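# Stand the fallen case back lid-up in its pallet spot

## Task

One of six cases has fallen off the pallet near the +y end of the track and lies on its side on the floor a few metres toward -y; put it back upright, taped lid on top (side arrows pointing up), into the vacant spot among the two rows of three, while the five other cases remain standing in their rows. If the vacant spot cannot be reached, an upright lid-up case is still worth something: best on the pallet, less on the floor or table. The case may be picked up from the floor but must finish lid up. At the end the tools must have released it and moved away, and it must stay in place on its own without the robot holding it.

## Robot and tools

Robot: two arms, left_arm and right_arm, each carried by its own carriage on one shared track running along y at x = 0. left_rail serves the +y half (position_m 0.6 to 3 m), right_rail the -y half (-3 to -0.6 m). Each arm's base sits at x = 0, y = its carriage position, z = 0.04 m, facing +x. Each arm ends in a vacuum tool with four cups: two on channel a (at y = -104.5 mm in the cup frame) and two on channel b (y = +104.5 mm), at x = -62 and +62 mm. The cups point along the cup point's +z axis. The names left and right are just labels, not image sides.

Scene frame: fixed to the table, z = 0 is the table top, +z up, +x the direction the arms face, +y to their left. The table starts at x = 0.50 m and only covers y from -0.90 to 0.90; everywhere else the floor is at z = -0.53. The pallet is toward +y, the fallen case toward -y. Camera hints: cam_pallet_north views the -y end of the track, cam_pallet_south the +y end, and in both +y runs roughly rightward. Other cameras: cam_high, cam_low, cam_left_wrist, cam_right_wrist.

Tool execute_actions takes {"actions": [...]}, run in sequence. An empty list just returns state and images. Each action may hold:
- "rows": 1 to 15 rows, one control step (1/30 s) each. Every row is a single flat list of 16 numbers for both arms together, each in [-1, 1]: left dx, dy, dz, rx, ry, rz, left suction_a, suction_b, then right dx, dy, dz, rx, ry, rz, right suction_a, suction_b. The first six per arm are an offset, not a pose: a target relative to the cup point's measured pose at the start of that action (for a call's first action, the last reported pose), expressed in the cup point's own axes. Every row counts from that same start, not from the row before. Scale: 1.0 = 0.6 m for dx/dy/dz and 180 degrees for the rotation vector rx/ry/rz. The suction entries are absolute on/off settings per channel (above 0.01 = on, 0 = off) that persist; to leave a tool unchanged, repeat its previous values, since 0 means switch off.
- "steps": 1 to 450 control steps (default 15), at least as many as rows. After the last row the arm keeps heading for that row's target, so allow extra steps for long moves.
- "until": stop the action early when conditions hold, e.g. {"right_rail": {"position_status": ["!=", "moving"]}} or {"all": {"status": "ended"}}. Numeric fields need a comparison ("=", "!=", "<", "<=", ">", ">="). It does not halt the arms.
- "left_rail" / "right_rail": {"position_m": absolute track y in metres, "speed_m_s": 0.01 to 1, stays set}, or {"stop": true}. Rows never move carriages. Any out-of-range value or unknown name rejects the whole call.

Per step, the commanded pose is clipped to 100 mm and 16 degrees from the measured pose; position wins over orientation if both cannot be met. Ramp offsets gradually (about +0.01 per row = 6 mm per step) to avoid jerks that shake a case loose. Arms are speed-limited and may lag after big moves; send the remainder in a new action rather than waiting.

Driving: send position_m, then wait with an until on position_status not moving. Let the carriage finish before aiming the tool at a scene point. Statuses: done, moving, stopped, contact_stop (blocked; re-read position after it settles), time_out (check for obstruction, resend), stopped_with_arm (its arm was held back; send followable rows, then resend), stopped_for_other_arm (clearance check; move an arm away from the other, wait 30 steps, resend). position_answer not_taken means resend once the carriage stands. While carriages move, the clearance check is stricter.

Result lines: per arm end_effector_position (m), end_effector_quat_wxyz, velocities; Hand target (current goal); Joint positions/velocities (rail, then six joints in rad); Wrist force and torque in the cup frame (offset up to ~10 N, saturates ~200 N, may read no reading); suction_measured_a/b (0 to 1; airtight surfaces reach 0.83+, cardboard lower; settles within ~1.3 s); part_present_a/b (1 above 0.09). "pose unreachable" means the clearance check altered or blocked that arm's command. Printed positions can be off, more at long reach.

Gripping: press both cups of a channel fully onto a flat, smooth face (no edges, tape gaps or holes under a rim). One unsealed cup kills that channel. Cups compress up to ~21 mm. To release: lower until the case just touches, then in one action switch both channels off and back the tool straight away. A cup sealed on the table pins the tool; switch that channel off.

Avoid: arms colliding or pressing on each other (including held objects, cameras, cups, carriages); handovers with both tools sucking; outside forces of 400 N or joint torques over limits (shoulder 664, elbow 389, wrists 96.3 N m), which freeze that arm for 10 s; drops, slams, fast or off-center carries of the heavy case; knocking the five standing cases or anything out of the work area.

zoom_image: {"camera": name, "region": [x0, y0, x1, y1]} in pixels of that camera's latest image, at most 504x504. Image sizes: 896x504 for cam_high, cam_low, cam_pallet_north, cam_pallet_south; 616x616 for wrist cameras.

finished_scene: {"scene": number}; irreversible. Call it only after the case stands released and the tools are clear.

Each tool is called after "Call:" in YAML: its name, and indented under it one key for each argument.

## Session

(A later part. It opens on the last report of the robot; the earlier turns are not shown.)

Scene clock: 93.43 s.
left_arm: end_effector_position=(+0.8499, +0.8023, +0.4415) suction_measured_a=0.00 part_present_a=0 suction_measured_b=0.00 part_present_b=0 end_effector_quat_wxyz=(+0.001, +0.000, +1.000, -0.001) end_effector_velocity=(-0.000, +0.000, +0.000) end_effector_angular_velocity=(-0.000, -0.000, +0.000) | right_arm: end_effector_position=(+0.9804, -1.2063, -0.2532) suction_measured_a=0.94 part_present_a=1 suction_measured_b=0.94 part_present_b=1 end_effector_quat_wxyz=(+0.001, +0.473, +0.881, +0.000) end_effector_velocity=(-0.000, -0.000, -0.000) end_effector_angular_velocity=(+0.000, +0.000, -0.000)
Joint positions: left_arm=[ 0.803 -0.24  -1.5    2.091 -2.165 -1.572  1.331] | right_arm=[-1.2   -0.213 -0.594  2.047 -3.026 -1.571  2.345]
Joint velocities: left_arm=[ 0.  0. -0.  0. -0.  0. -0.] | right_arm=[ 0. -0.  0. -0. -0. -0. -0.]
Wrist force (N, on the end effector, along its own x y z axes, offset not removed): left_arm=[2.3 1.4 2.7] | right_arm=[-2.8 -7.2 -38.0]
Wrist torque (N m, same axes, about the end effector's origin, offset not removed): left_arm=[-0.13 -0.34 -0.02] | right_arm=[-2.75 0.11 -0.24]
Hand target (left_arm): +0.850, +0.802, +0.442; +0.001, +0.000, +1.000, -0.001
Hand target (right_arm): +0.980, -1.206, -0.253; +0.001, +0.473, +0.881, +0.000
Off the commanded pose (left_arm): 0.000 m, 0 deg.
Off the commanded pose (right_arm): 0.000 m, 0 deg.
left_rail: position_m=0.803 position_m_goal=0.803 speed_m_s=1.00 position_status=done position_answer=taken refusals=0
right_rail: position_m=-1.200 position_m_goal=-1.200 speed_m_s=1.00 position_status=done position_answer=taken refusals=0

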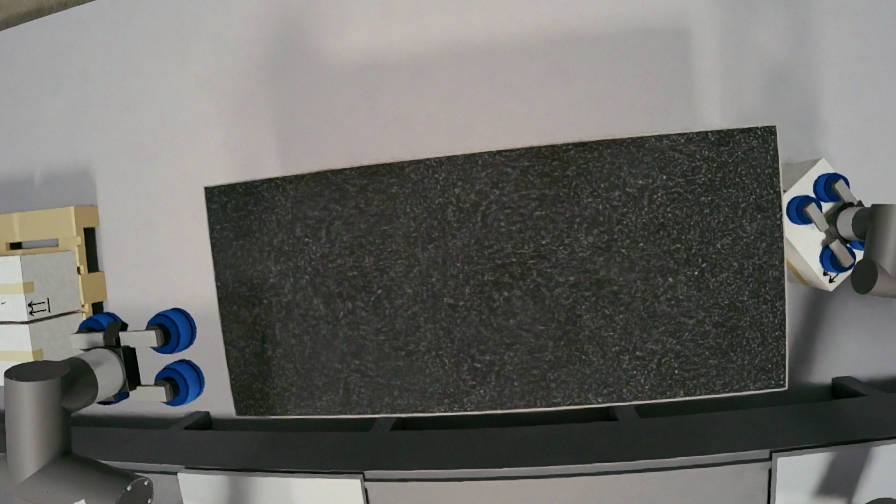

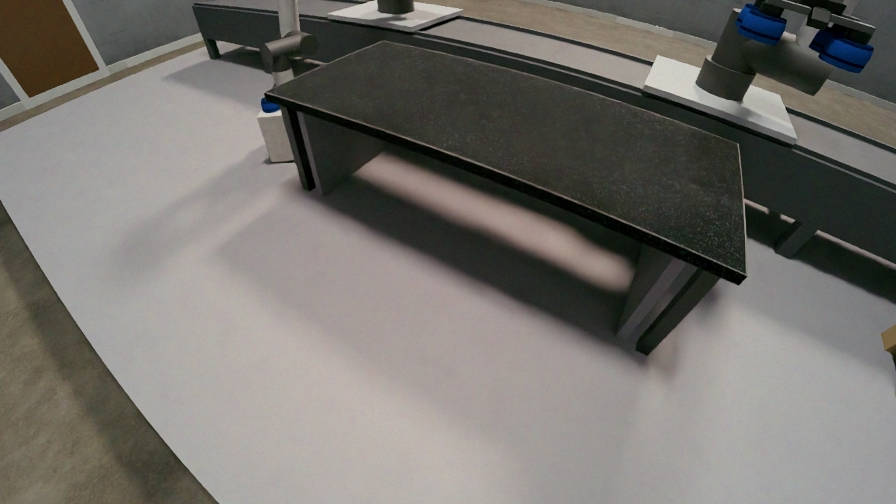

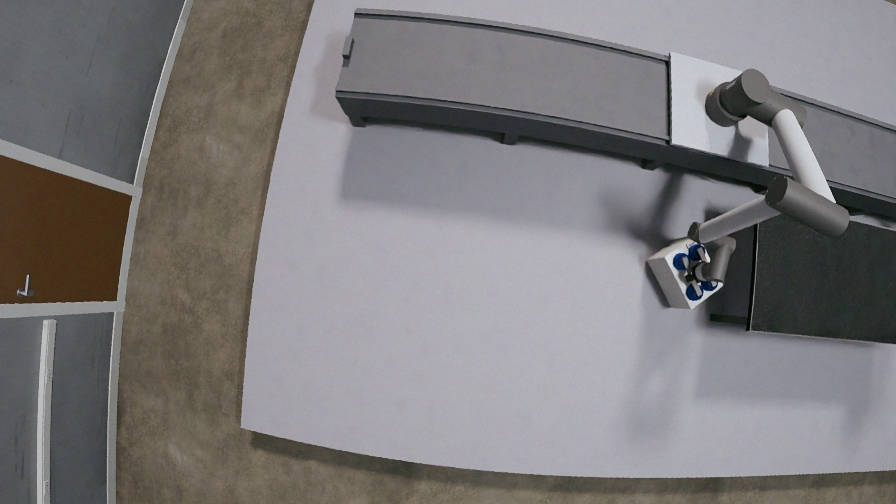

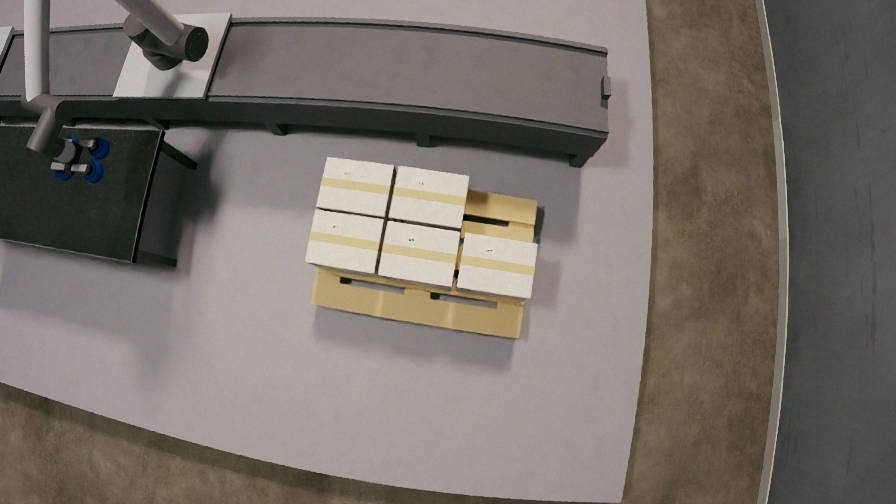

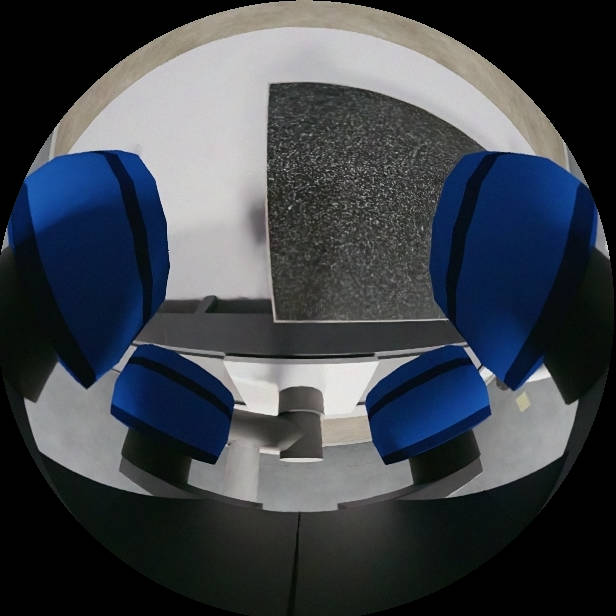

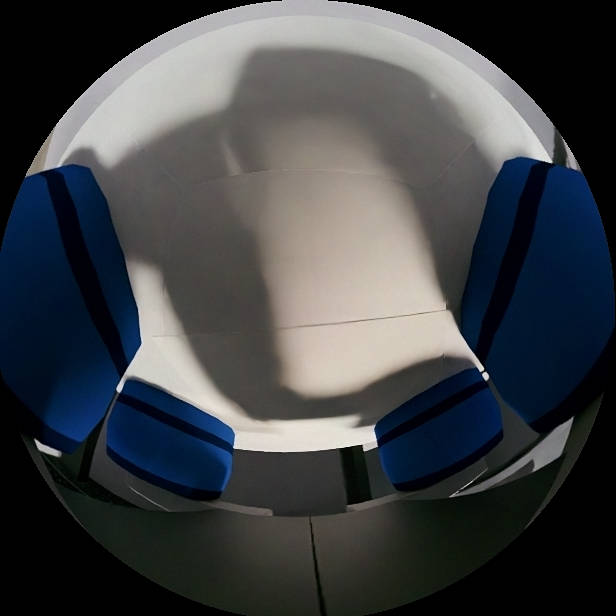

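Call:
execute_actions:
  actions:
    - {"rows":[[0,0,0,0,0,0,0,0,0,0,-0.01,0,0,0,1,1],[0,0,0,0,0,0,0,0,0,0,-0.03,0,0,0,1,1],[0,0,0,0,0,0,0,0,0,0,-0.06,0,0,0,1,1]],"steps":30}
    - {"right_rail":{"position_m":-1.32,"speed_m_s":0.2},"steps":90,"until":{"right_rail":{"position_status":["!=","moving"]}}}
    - {"rows":[[0,0,0,0,0,0,0,0,0,0,-0.03,0,0,0,1,1],[0,0,0,0,0,0,0,0,0,0,-0.08,0,0,0,1,1],[0,0,0,0,0,0,0,0,0,0,-0.16,0,0,0,1,1],[0,0,0,0,0,0,0,0,0.1,0,-0.3,0,0,0,1,1],[0,0,0,0,0,0,0,0,0.2,0,-0.6,0,0,0,1,1]],"steps":120}
    - {"rows":[[0,0,0,0,0,0,0,0,0.1,0,-0.2,0,0,0,1,1],[0,0,0,0,0,0,0,0,0.2,0,-0.55,0,0,0,1,1]],"steps":110}

Scene clock: 110.70 s.
left_arm: end_effector_position=(+0.8499, +0.8023, +0.4415) suction_measured_a=0.00 part_present_a=0 suction_measured_b=0.00 part_present_b=0 end_effector_quat_wxyz=(+0.001, +0.000, +1.000, -0.001) end_effector_velocity=(-0.000, +0.000, +0.000) end_effector_angular_velocity=(-0.000, -0.000, +0.000) | right_arm: end_effector_position=(+0.8467, -1.1262, +0.4726) suction_measured_a=0.94 part_present_a=1 suction_measured_b=0.94 part_present_b=1 end_effector_quat_wxyz=(+0.001, +0.474, +0.881, +0.000) end_effector_velocity=(-0.000, -0.000, +0.000) end_effector_angular_velocity=(-0.000, -0.000, -0.000)
Joint positions: left_arm=[ 0.803 -0.24  -1.5    2.091 -2.165 -1.572  1.331] | right_arm=[-1.32  -0.008 -1.5    2.042 -2.114 -1.571  2.549]
Joint velocities: left_arm=[ 0.  0. -0.  0. -0.  0. -0.] | right_arm=[ 0. -0. -0.  0.  0. -0.  0.]
Wrist force (N, on the end effector, along its own x y z axes, offset not removed): left_arm=[0.4 0.9 0.0] | right_arm=[-3.1 -7.1 -36.5]
Wrist torque (N m, same axes, about the end effector's origin, offset not removed): left_arm=[-0.13 -0.17 -0.09] | right_arm=[-2.70 0.16 -0.21]
Hand target (left_arm): +0.850, +0.802, +0.442; +0.001, +0.000, +1.000, -0.001
Hand target (right_arm): +0.847, -1.126, +0.473; +0.001, +0.474, +0.881, +0.000
Off the commanded pose (left_arm): 0.000 m, 0 deg.
Off the commanded pose (right_arm): 0.000 m, 0 deg.
left_rail: position_m=0.803 position_m_goal=0.803 speed_m_s=1.00 position_status=done position_answer=taken refusals=0
right_rail: position_m=-1.320 position_m_goal=-1.320 speed_m_s=0.20 position_status=done position_answer=taken refusals=0

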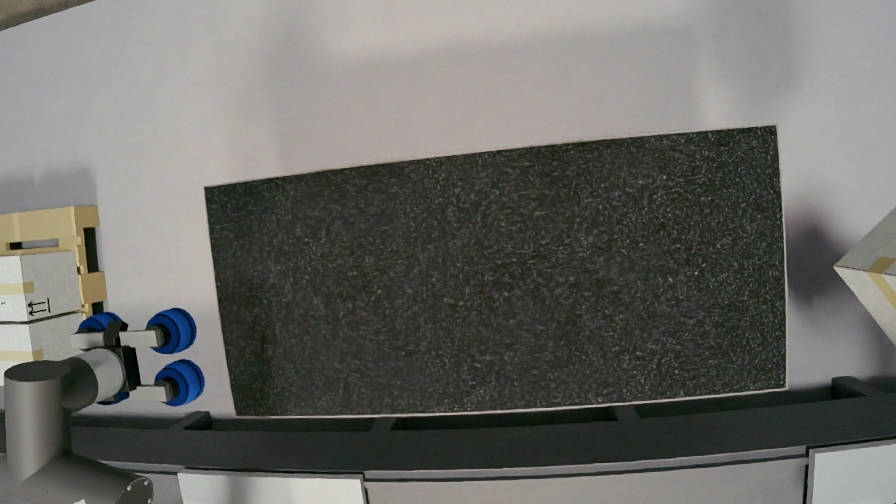

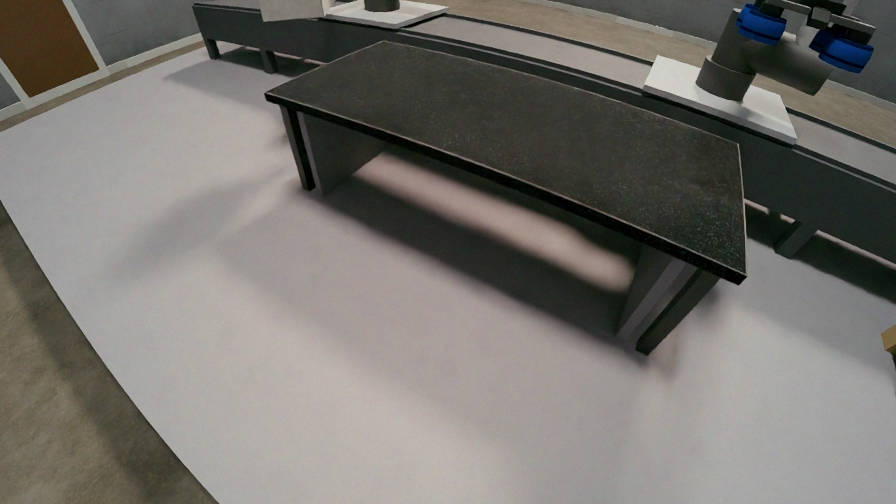

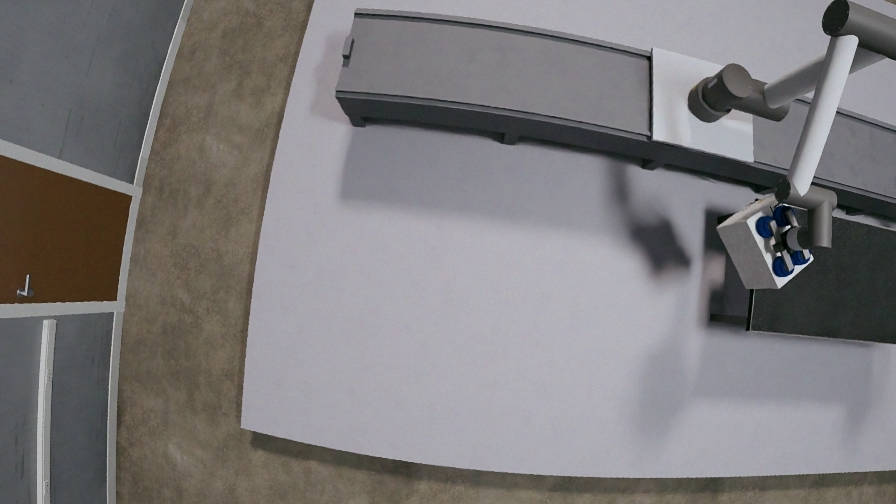

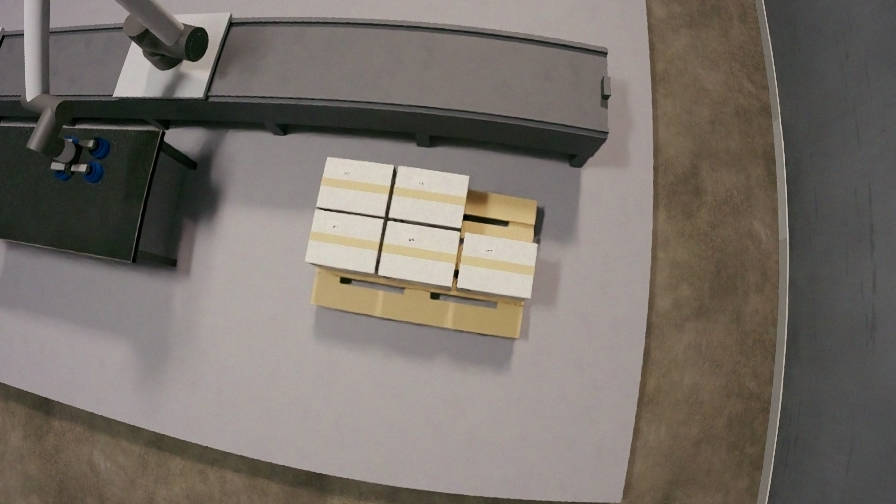

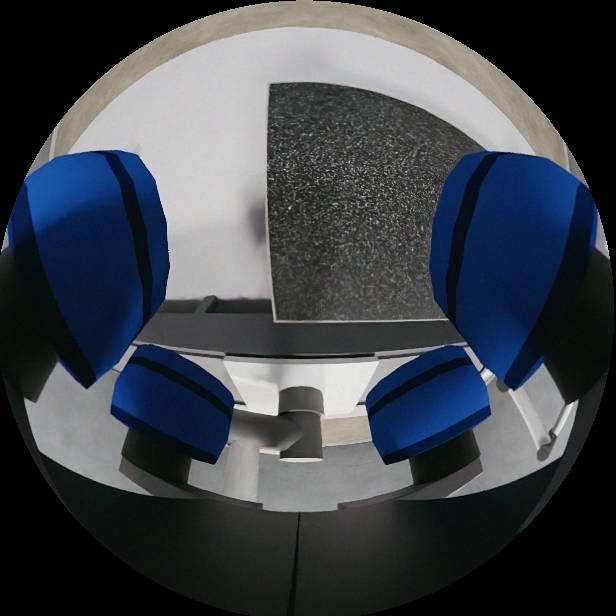

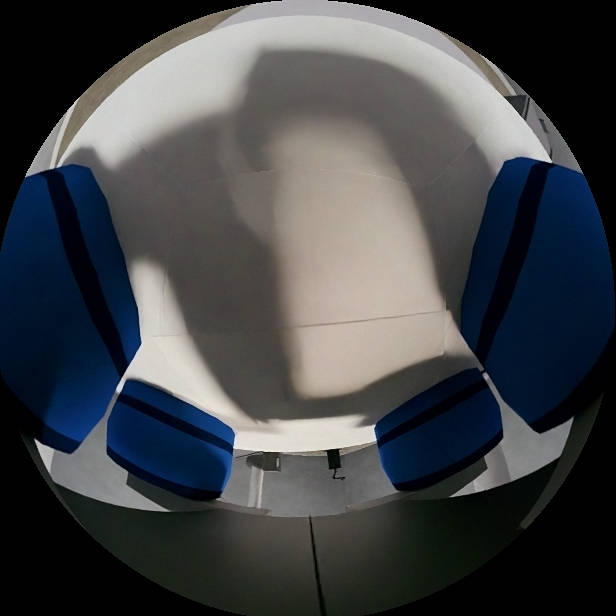

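Call:
execute_actions:
  actions:
    - {"rows":[[0,0,0,0,0,0,0,0,0,0,0,0,0,0.05,1,1],[0,0,0,0,0,0,0,0,0,0,0,0,0,0.15,1,1],[0,0,0,0,0,0,0,0,0,0,0,0,0,0.686,1,1]],"steps":120}
    - {"rows":[[0,0,0,0,0,0,0,0,0,0,0,0,0.05,0,1,1],[0,0,0,0,0,0,0,0,0,0,0,0,0.15,0,1,1],[0,0,0,0,0,0,0,0,0,0,0,0,0.5,0,1,1]],"steps":120}

Scene clock: 123.60 s.
left_arm: end_effector_position=(+0.8499, +0.8023, +0.4415) suction_measured_a=0.00 part_present_a=0 suction_measured_b=0.00 part_present_b=0 end_effector_quat_wxyz=(+0.001, +0.000, +1.000, -0.001) end_effector_velocity=(+0.000, -0.000, -0.000) end_effector_angular_velocity=(+0.000, +0.000, +0.000) | right_arm: end_effector_position=(+0.8466, -1.1262, +0.4726) suction_measured_a=0.94 part_present_a=1 suction_measured_b=0.94 part_present_b=1 end_effector_quat_wxyz=(-0.000, +0.706, -0.000, +0.708) end_effector_velocity=(+0.000, -0.000, -0.000) end_effector_angular_velocity=(+0.000, +0.000, -0.000)
Joint positions: left_arm=[ 0.803 -0.24  -1.5    2.091 -2.165 -1.572  1.331] | right_arm=[-1.32  -0.013 -1.061  2.445 -4.527 -1.557  4.713]
Joint velocities: left_arm=[ 0. -0.  0. -0. -0.  0. -0.] | right_arm=[ 0. -0.  0. -0.  0. -0.  0.]
Wrist force (N, on the end effector, along its own x y z axes, offset not removed): left_arm=[2.6 -1.2 -0.8] | right_arm=[36.4 -2.0 -1.7]
Wrist torque (N m, same axes, about the end effector's origin, offset not removed): left_arm=[-0.58 -0.44 -0.11] | right_arm=[-0.55 5.06 -1.74]
Hand target (left_arm): +0.850, +0.802, +0.442; +0.001, +0.000, +1.000, -0.001
Hand target (right_arm): +0.847, -1.126, +0.473; -0.000, +0.706, -0.000, +0.708
Off the commanded pose (left_arm): 0.000 m, 0 deg.
Off the commanded pose (right_arm): 0.000 m, 0 deg.
left_rail: position_m=0.803 position_m_goal=0.803 speed_m_s=1.00 position_status=done position_answer=taken refusals=0
right_rail: position_m=-1.320 position_m_goal=-1.320 speed_m_s=0.20 position_status=done position_answer=taken refusals=0

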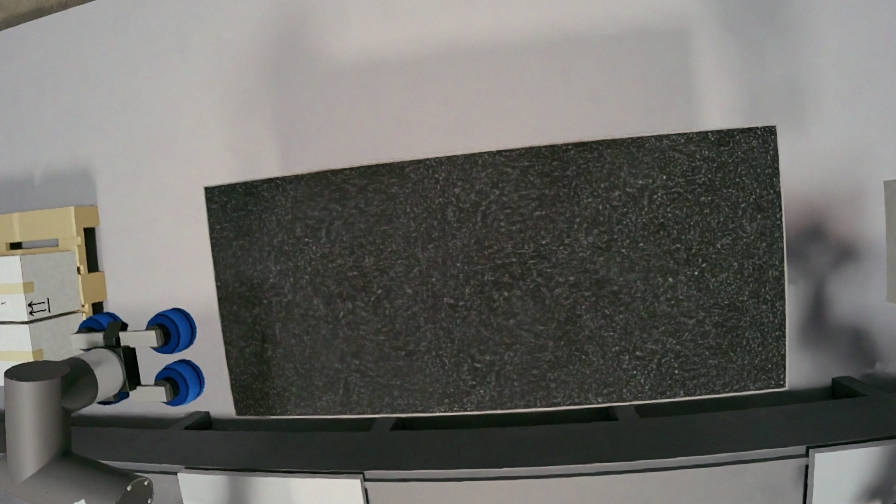

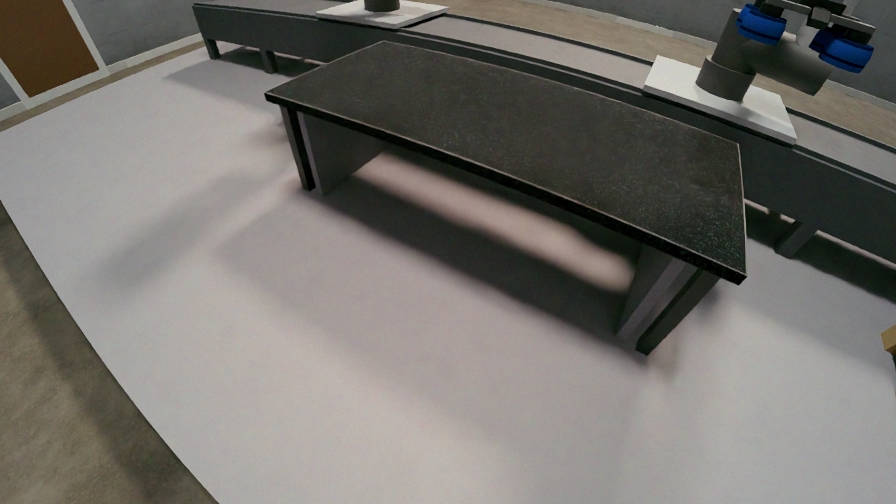

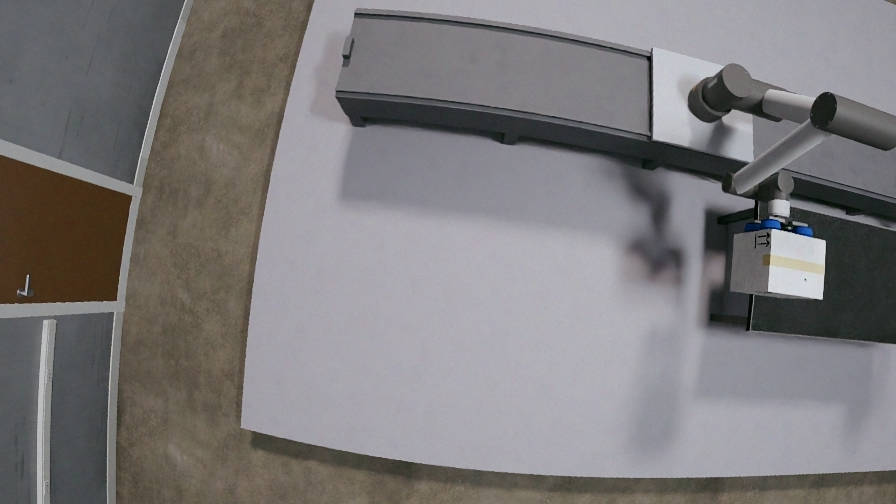

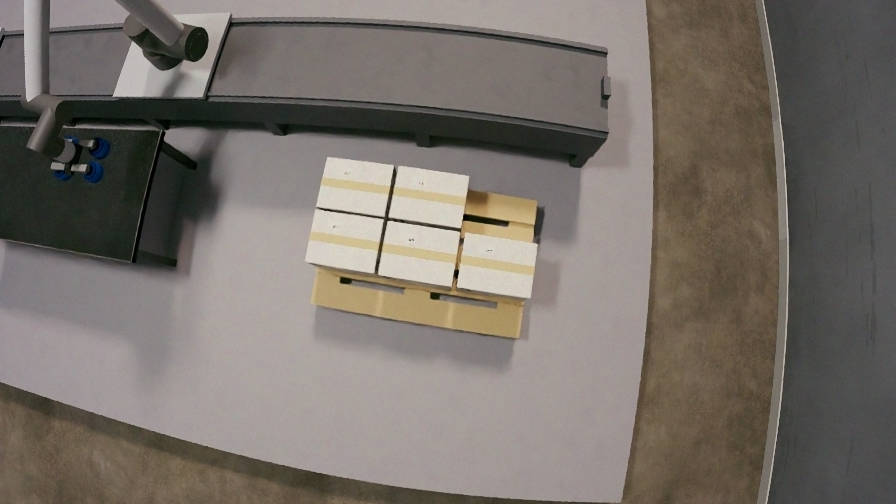

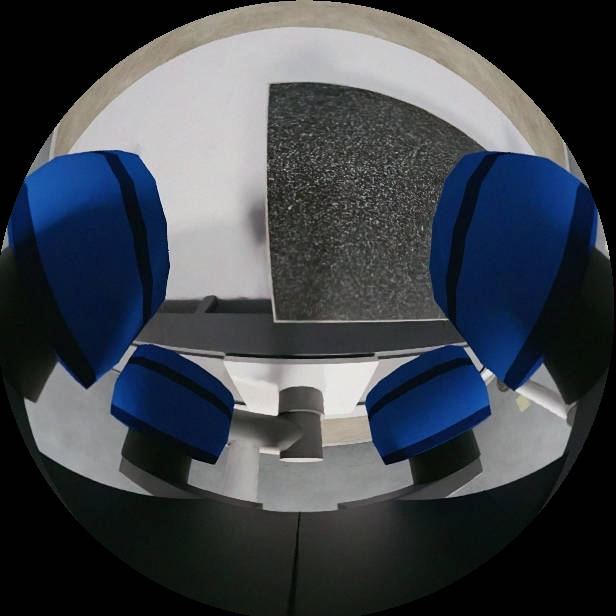

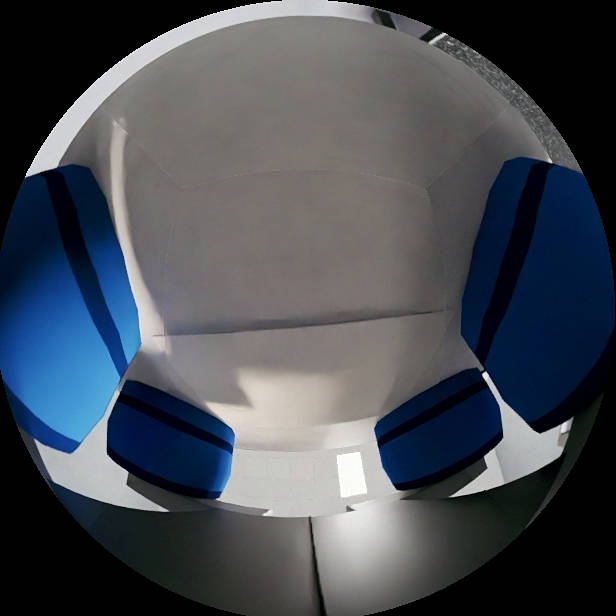

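Call:
execute_actions:
  actions:
    - {"left_rail":{"position_m":1.4},"right_rail":{"position_m":-0.6,"speed_m_s":0.4},"steps":200,"until":{"all":{"status":"ended"}}}
    - {"rows":[[0,0,0,0,0,0,0,0,-0.05,0.03,0.03,0,0,0,1,1],[0,0,0,0,0,0,0,0,-0.15,0.1,0.1,0,0,0,1,1],[0,0,0,0,0,0,0,0,-0.4,0.2,0.25,0,0,0,1,1]],"steps":90}

Scene clock: 134.90 s.
left_arm: end_effector_position=(+0.8499, +1.3992, +0.4415) suction_measured_a=0.00 part_present_a=0 suction_measured_b=0.00 part_present_b=0 end_effector_quat_wxyz=(+0.001, +0.000, +1.000, -0.001) end_effector_velocity=(+0.000, -0.000, -0.000) end_effector_angular_velocity=(+0.000, +0.000, -0.000) | right_arm: end_effector_position=(+0.9972, -0.5257, +0.2329) suction_measured_a=0.94 part_present_a=1 suction_measured_b=0.94 part_present_b=1 end_effector_quat_wxyz=(-0.000, +0.707, +0.000, +0.708) end_effector_velocity=(+0.000, -0.000, -0.000) end_effector_angular_velocity=(+0.000, +0.000, -0.000)
Joint positions: left_arm=[ 1.4   -0.24  -1.5    2.091 -2.165 -1.572  1.331] | right_arm=[-0.6   -0.182 -0.656  2.225 -4.713 -1.388  4.713]
Joint velocities: left_arm=[ 0. -0.  0. -0.  0. -0.  0.] | right_arm=[ 0. -0.  0. -0.  0.  0. -0.]
Wrist force (N, on the end effector, along its own x y z axes, offset not removed): left_arm=[2.2 0.6 -3.4] | right_arm=[28.5 -2.6 -2.1]
Wrist torque (N m, same axes, about the end effector's origin, offset not removed): left_arm=[-0.18 -0.39 -0.01] | right_arm=[-0.59 6.16 -1.72]
Hand target (left_arm): +0.850, +1.399, +0.442; +0.001, +0.000, +1.000, -0.001
Hand target (right_arm): +0.997, -0.526, +0.233; -0.000, +0.707, +0.000, +0.708
Off the commanded pose (left_arm): 0.000 m, 0 deg.
Off the commanded pose (right_arm): 0.000 m, 0 deg.
left_rail: position_m=1.400 position_m_goal=1.400 speed_m_s=1.00 position_status=done position_answer=taken refusals=0
right_rail: position_m=-0.600 position_m_goal=-0.600 speed_m_s=0.40 position_status=done position_answer=taken refusals=0
joint sent to its limit (right arm) — the command would take joint 5 (wrist 1) past its lower limit, so that joint was sent only as far as its limit.

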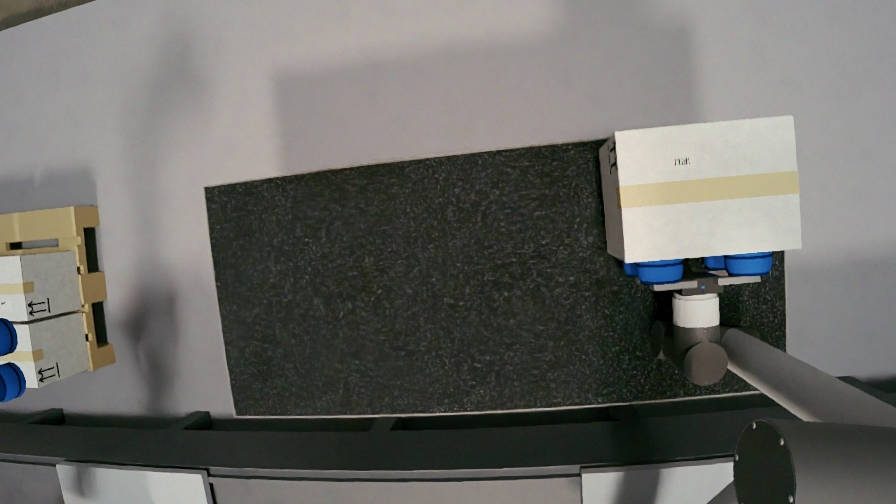

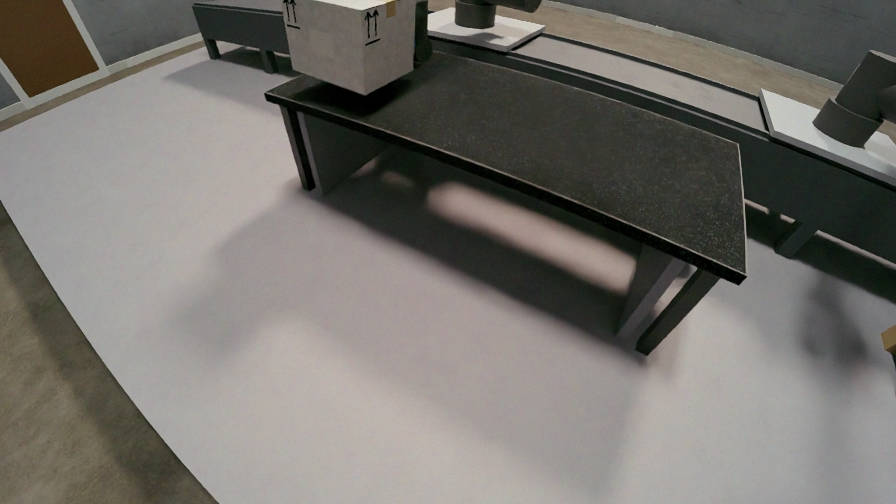

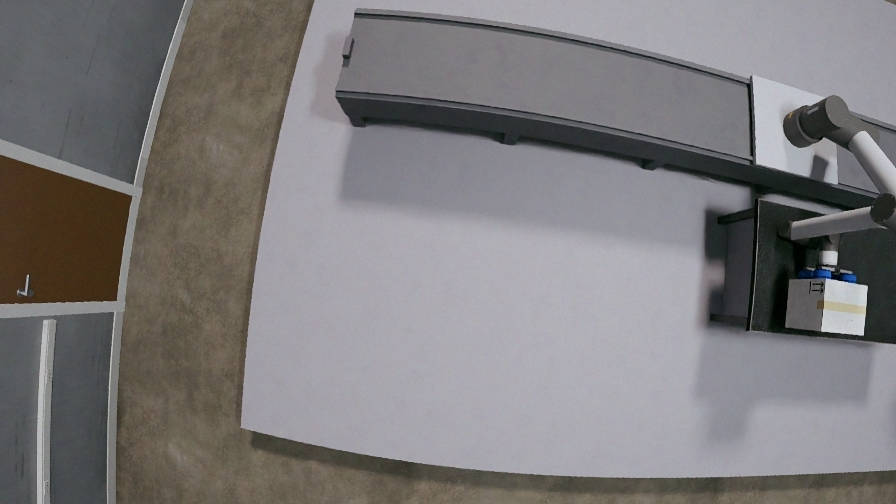

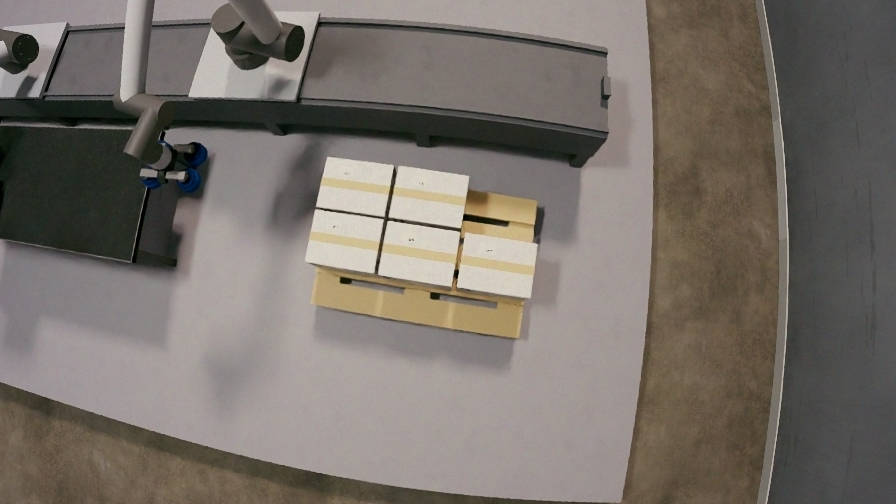

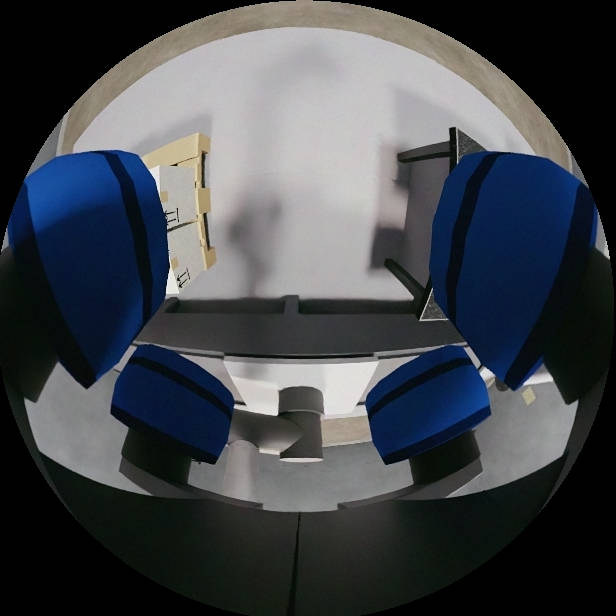

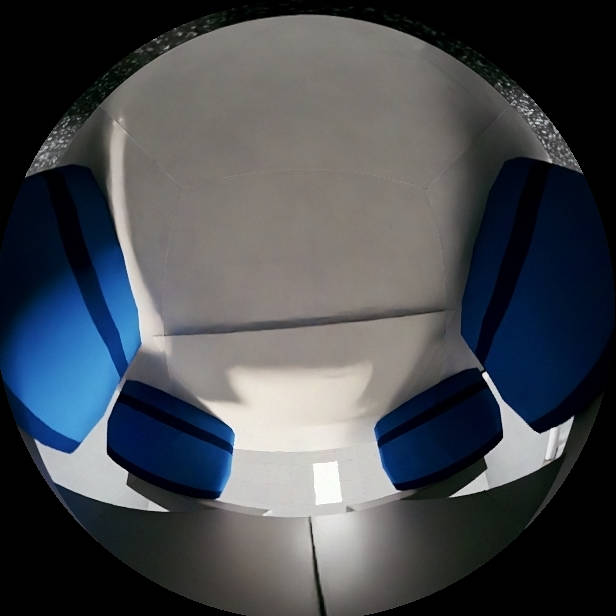

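Call:
execute_actions:
  actions:
    - {"rows":[[0,0,0,0,0,0,0,0,0,0.05,-0.03,0,0,0,1,1],[0,0,0,0,0,0,0,0,0,0.15,-0.06,0,0,0,1,1],[0,0,0,0,0,0,0,0,0,0.6,-0.1,0,0,0,1,1]],"steps":90}
    - {"rows":[[0,0,0,0,0,0,0,0,-0.03,0,0,0,0,0,1,1],[0,0,0,0,0,0,0,0,-0.07,0,0,0,0,0,1,1]],"steps":45}

Scene clock: 153.83 s.
left_arm: end_effector_position=(+0.8499, +1.3992, +0.4415) suction_measured_a=0.00 part_present_a=0 suction_measured_b=0.00 part_present_b=0 end_effector_quat_wxyz=(+0.001, +0.000, +1.000, -0.001) end_effector_velocity=(-0.000, +0.000, +0.000) end_effector_angular_velocity=(-0.000, -0.000, +0.000) | right_arm: end_effector_position=(+0.9379, -0.8860, +0.2093) suction_measured_a=0.94 part_present_a=1 suction_measured_b=0.94 part_present_b=1 end_effector_quat_wxyz=(-0.001, +0.714, +0.002, +0.700) end_effector_velocity=(-0.000, +0.000, -0.000) end_effector_angular_velocity=(-0.000, +0.000, -0.000)
Joint positions: left_arm=[ 1.4   -0.24  -1.5    2.091 -2.165 -1.572  1.331] | right_arm=[-0.6   -0.703 -0.63   2.227 -4.713 -0.864  4.694]
Joint velocities: left_arm=[ 0.  0. -0.  0. -0. -0.  0.] | right_arm=[ 0.  0.  0. -0. -0. -0. -0.]
Wrist force (N, on the end effector, along its own x y z axes, offset not removed): left_arm=[0.3 0.3 -0.9] | right_arm=[32.0 -8.3 -2.0]
Wrist torque (N m, same axes, about the end effector's origin, offset not removed): left_arm=[-0.28 -0.08 -0.04] | right_arm=[-1.31 5.69 -1.63]
Hand target (left_arm): +0.850, +1.399, +0.442; +0.001, +0.000, +1.000, -0.001
Hand target (right_arm): +0.938, -0.886, +0.209; -0.001, +0.714, +0.002, +0.700
Off the commanded pose (left_arm): 0.000 m, 0 deg.
Off the commanded pose (right_arm): 0.018 m, 1 deg.
FORCE FAULT: contact force on the right arm reached its limit, and that arm stopped for 10 seconds. The contact can be on any part of that arm, not only on its tool. That arm's remaining commands of this call were not run. That arm holds still and accepts commands again. Move the arm away from the contact; if what it grips holds it there, let go first. Pushing or pulling that hard again can fault the arm again.
left_rail: position_m=1.400 position_m_goal=1.400 speed_m_s=1.00 position_status=done position_answer=taken refusals=0
right_rail: position_m=-0.600 position_m_goal=-0.600 speed_m_s=0.40 position_status=done position_answer=taken refusals=0

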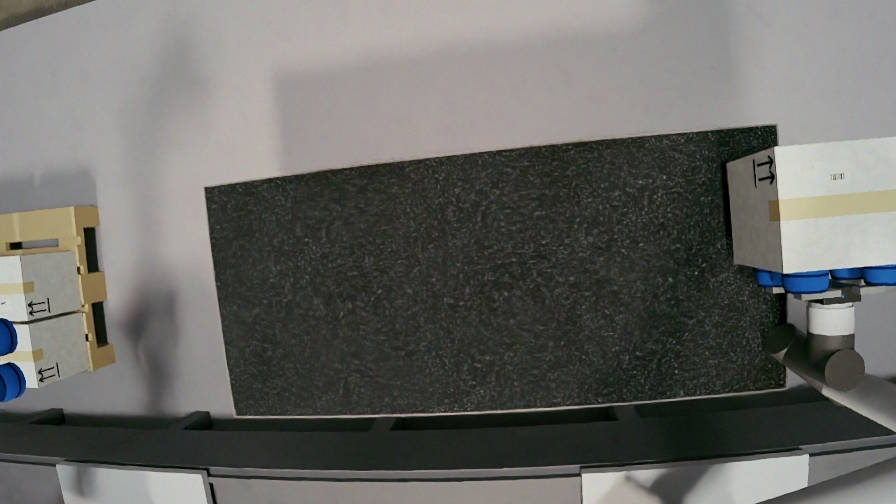

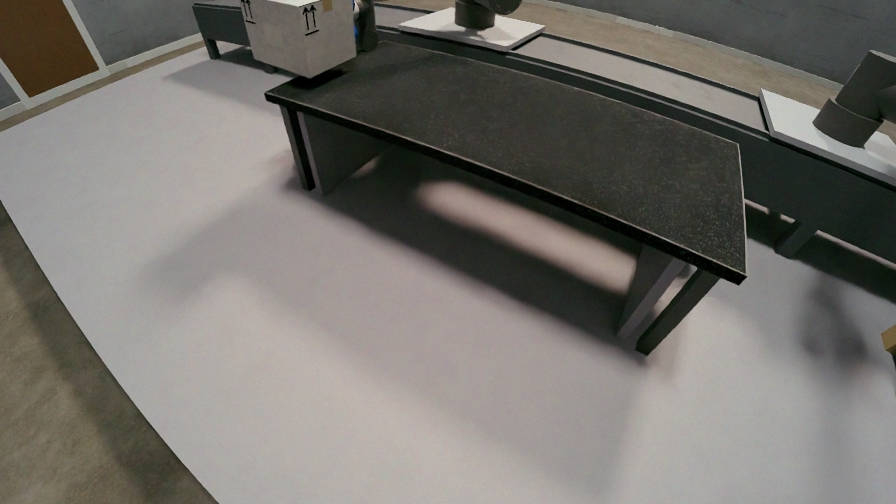

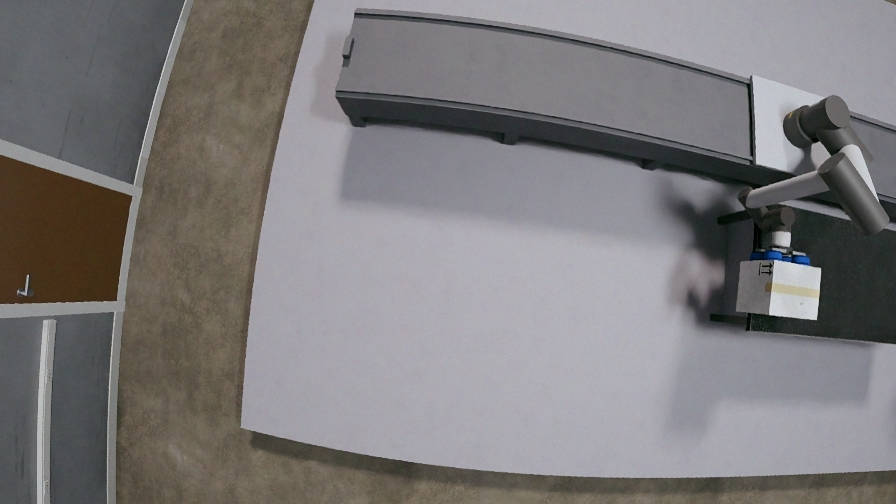

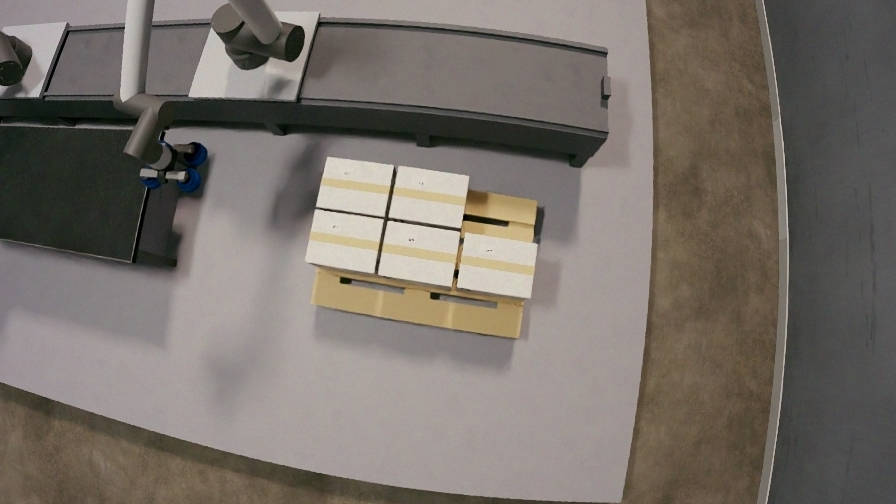

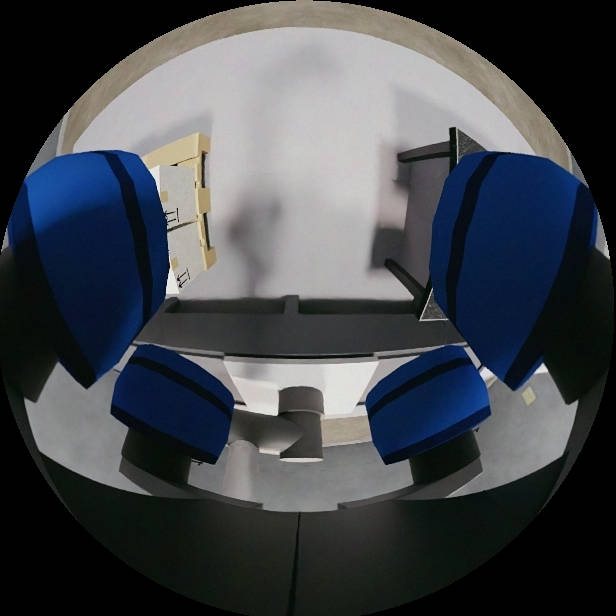

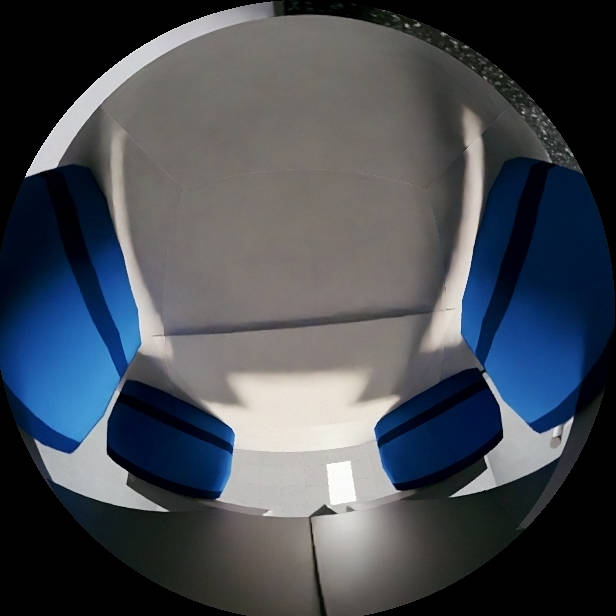

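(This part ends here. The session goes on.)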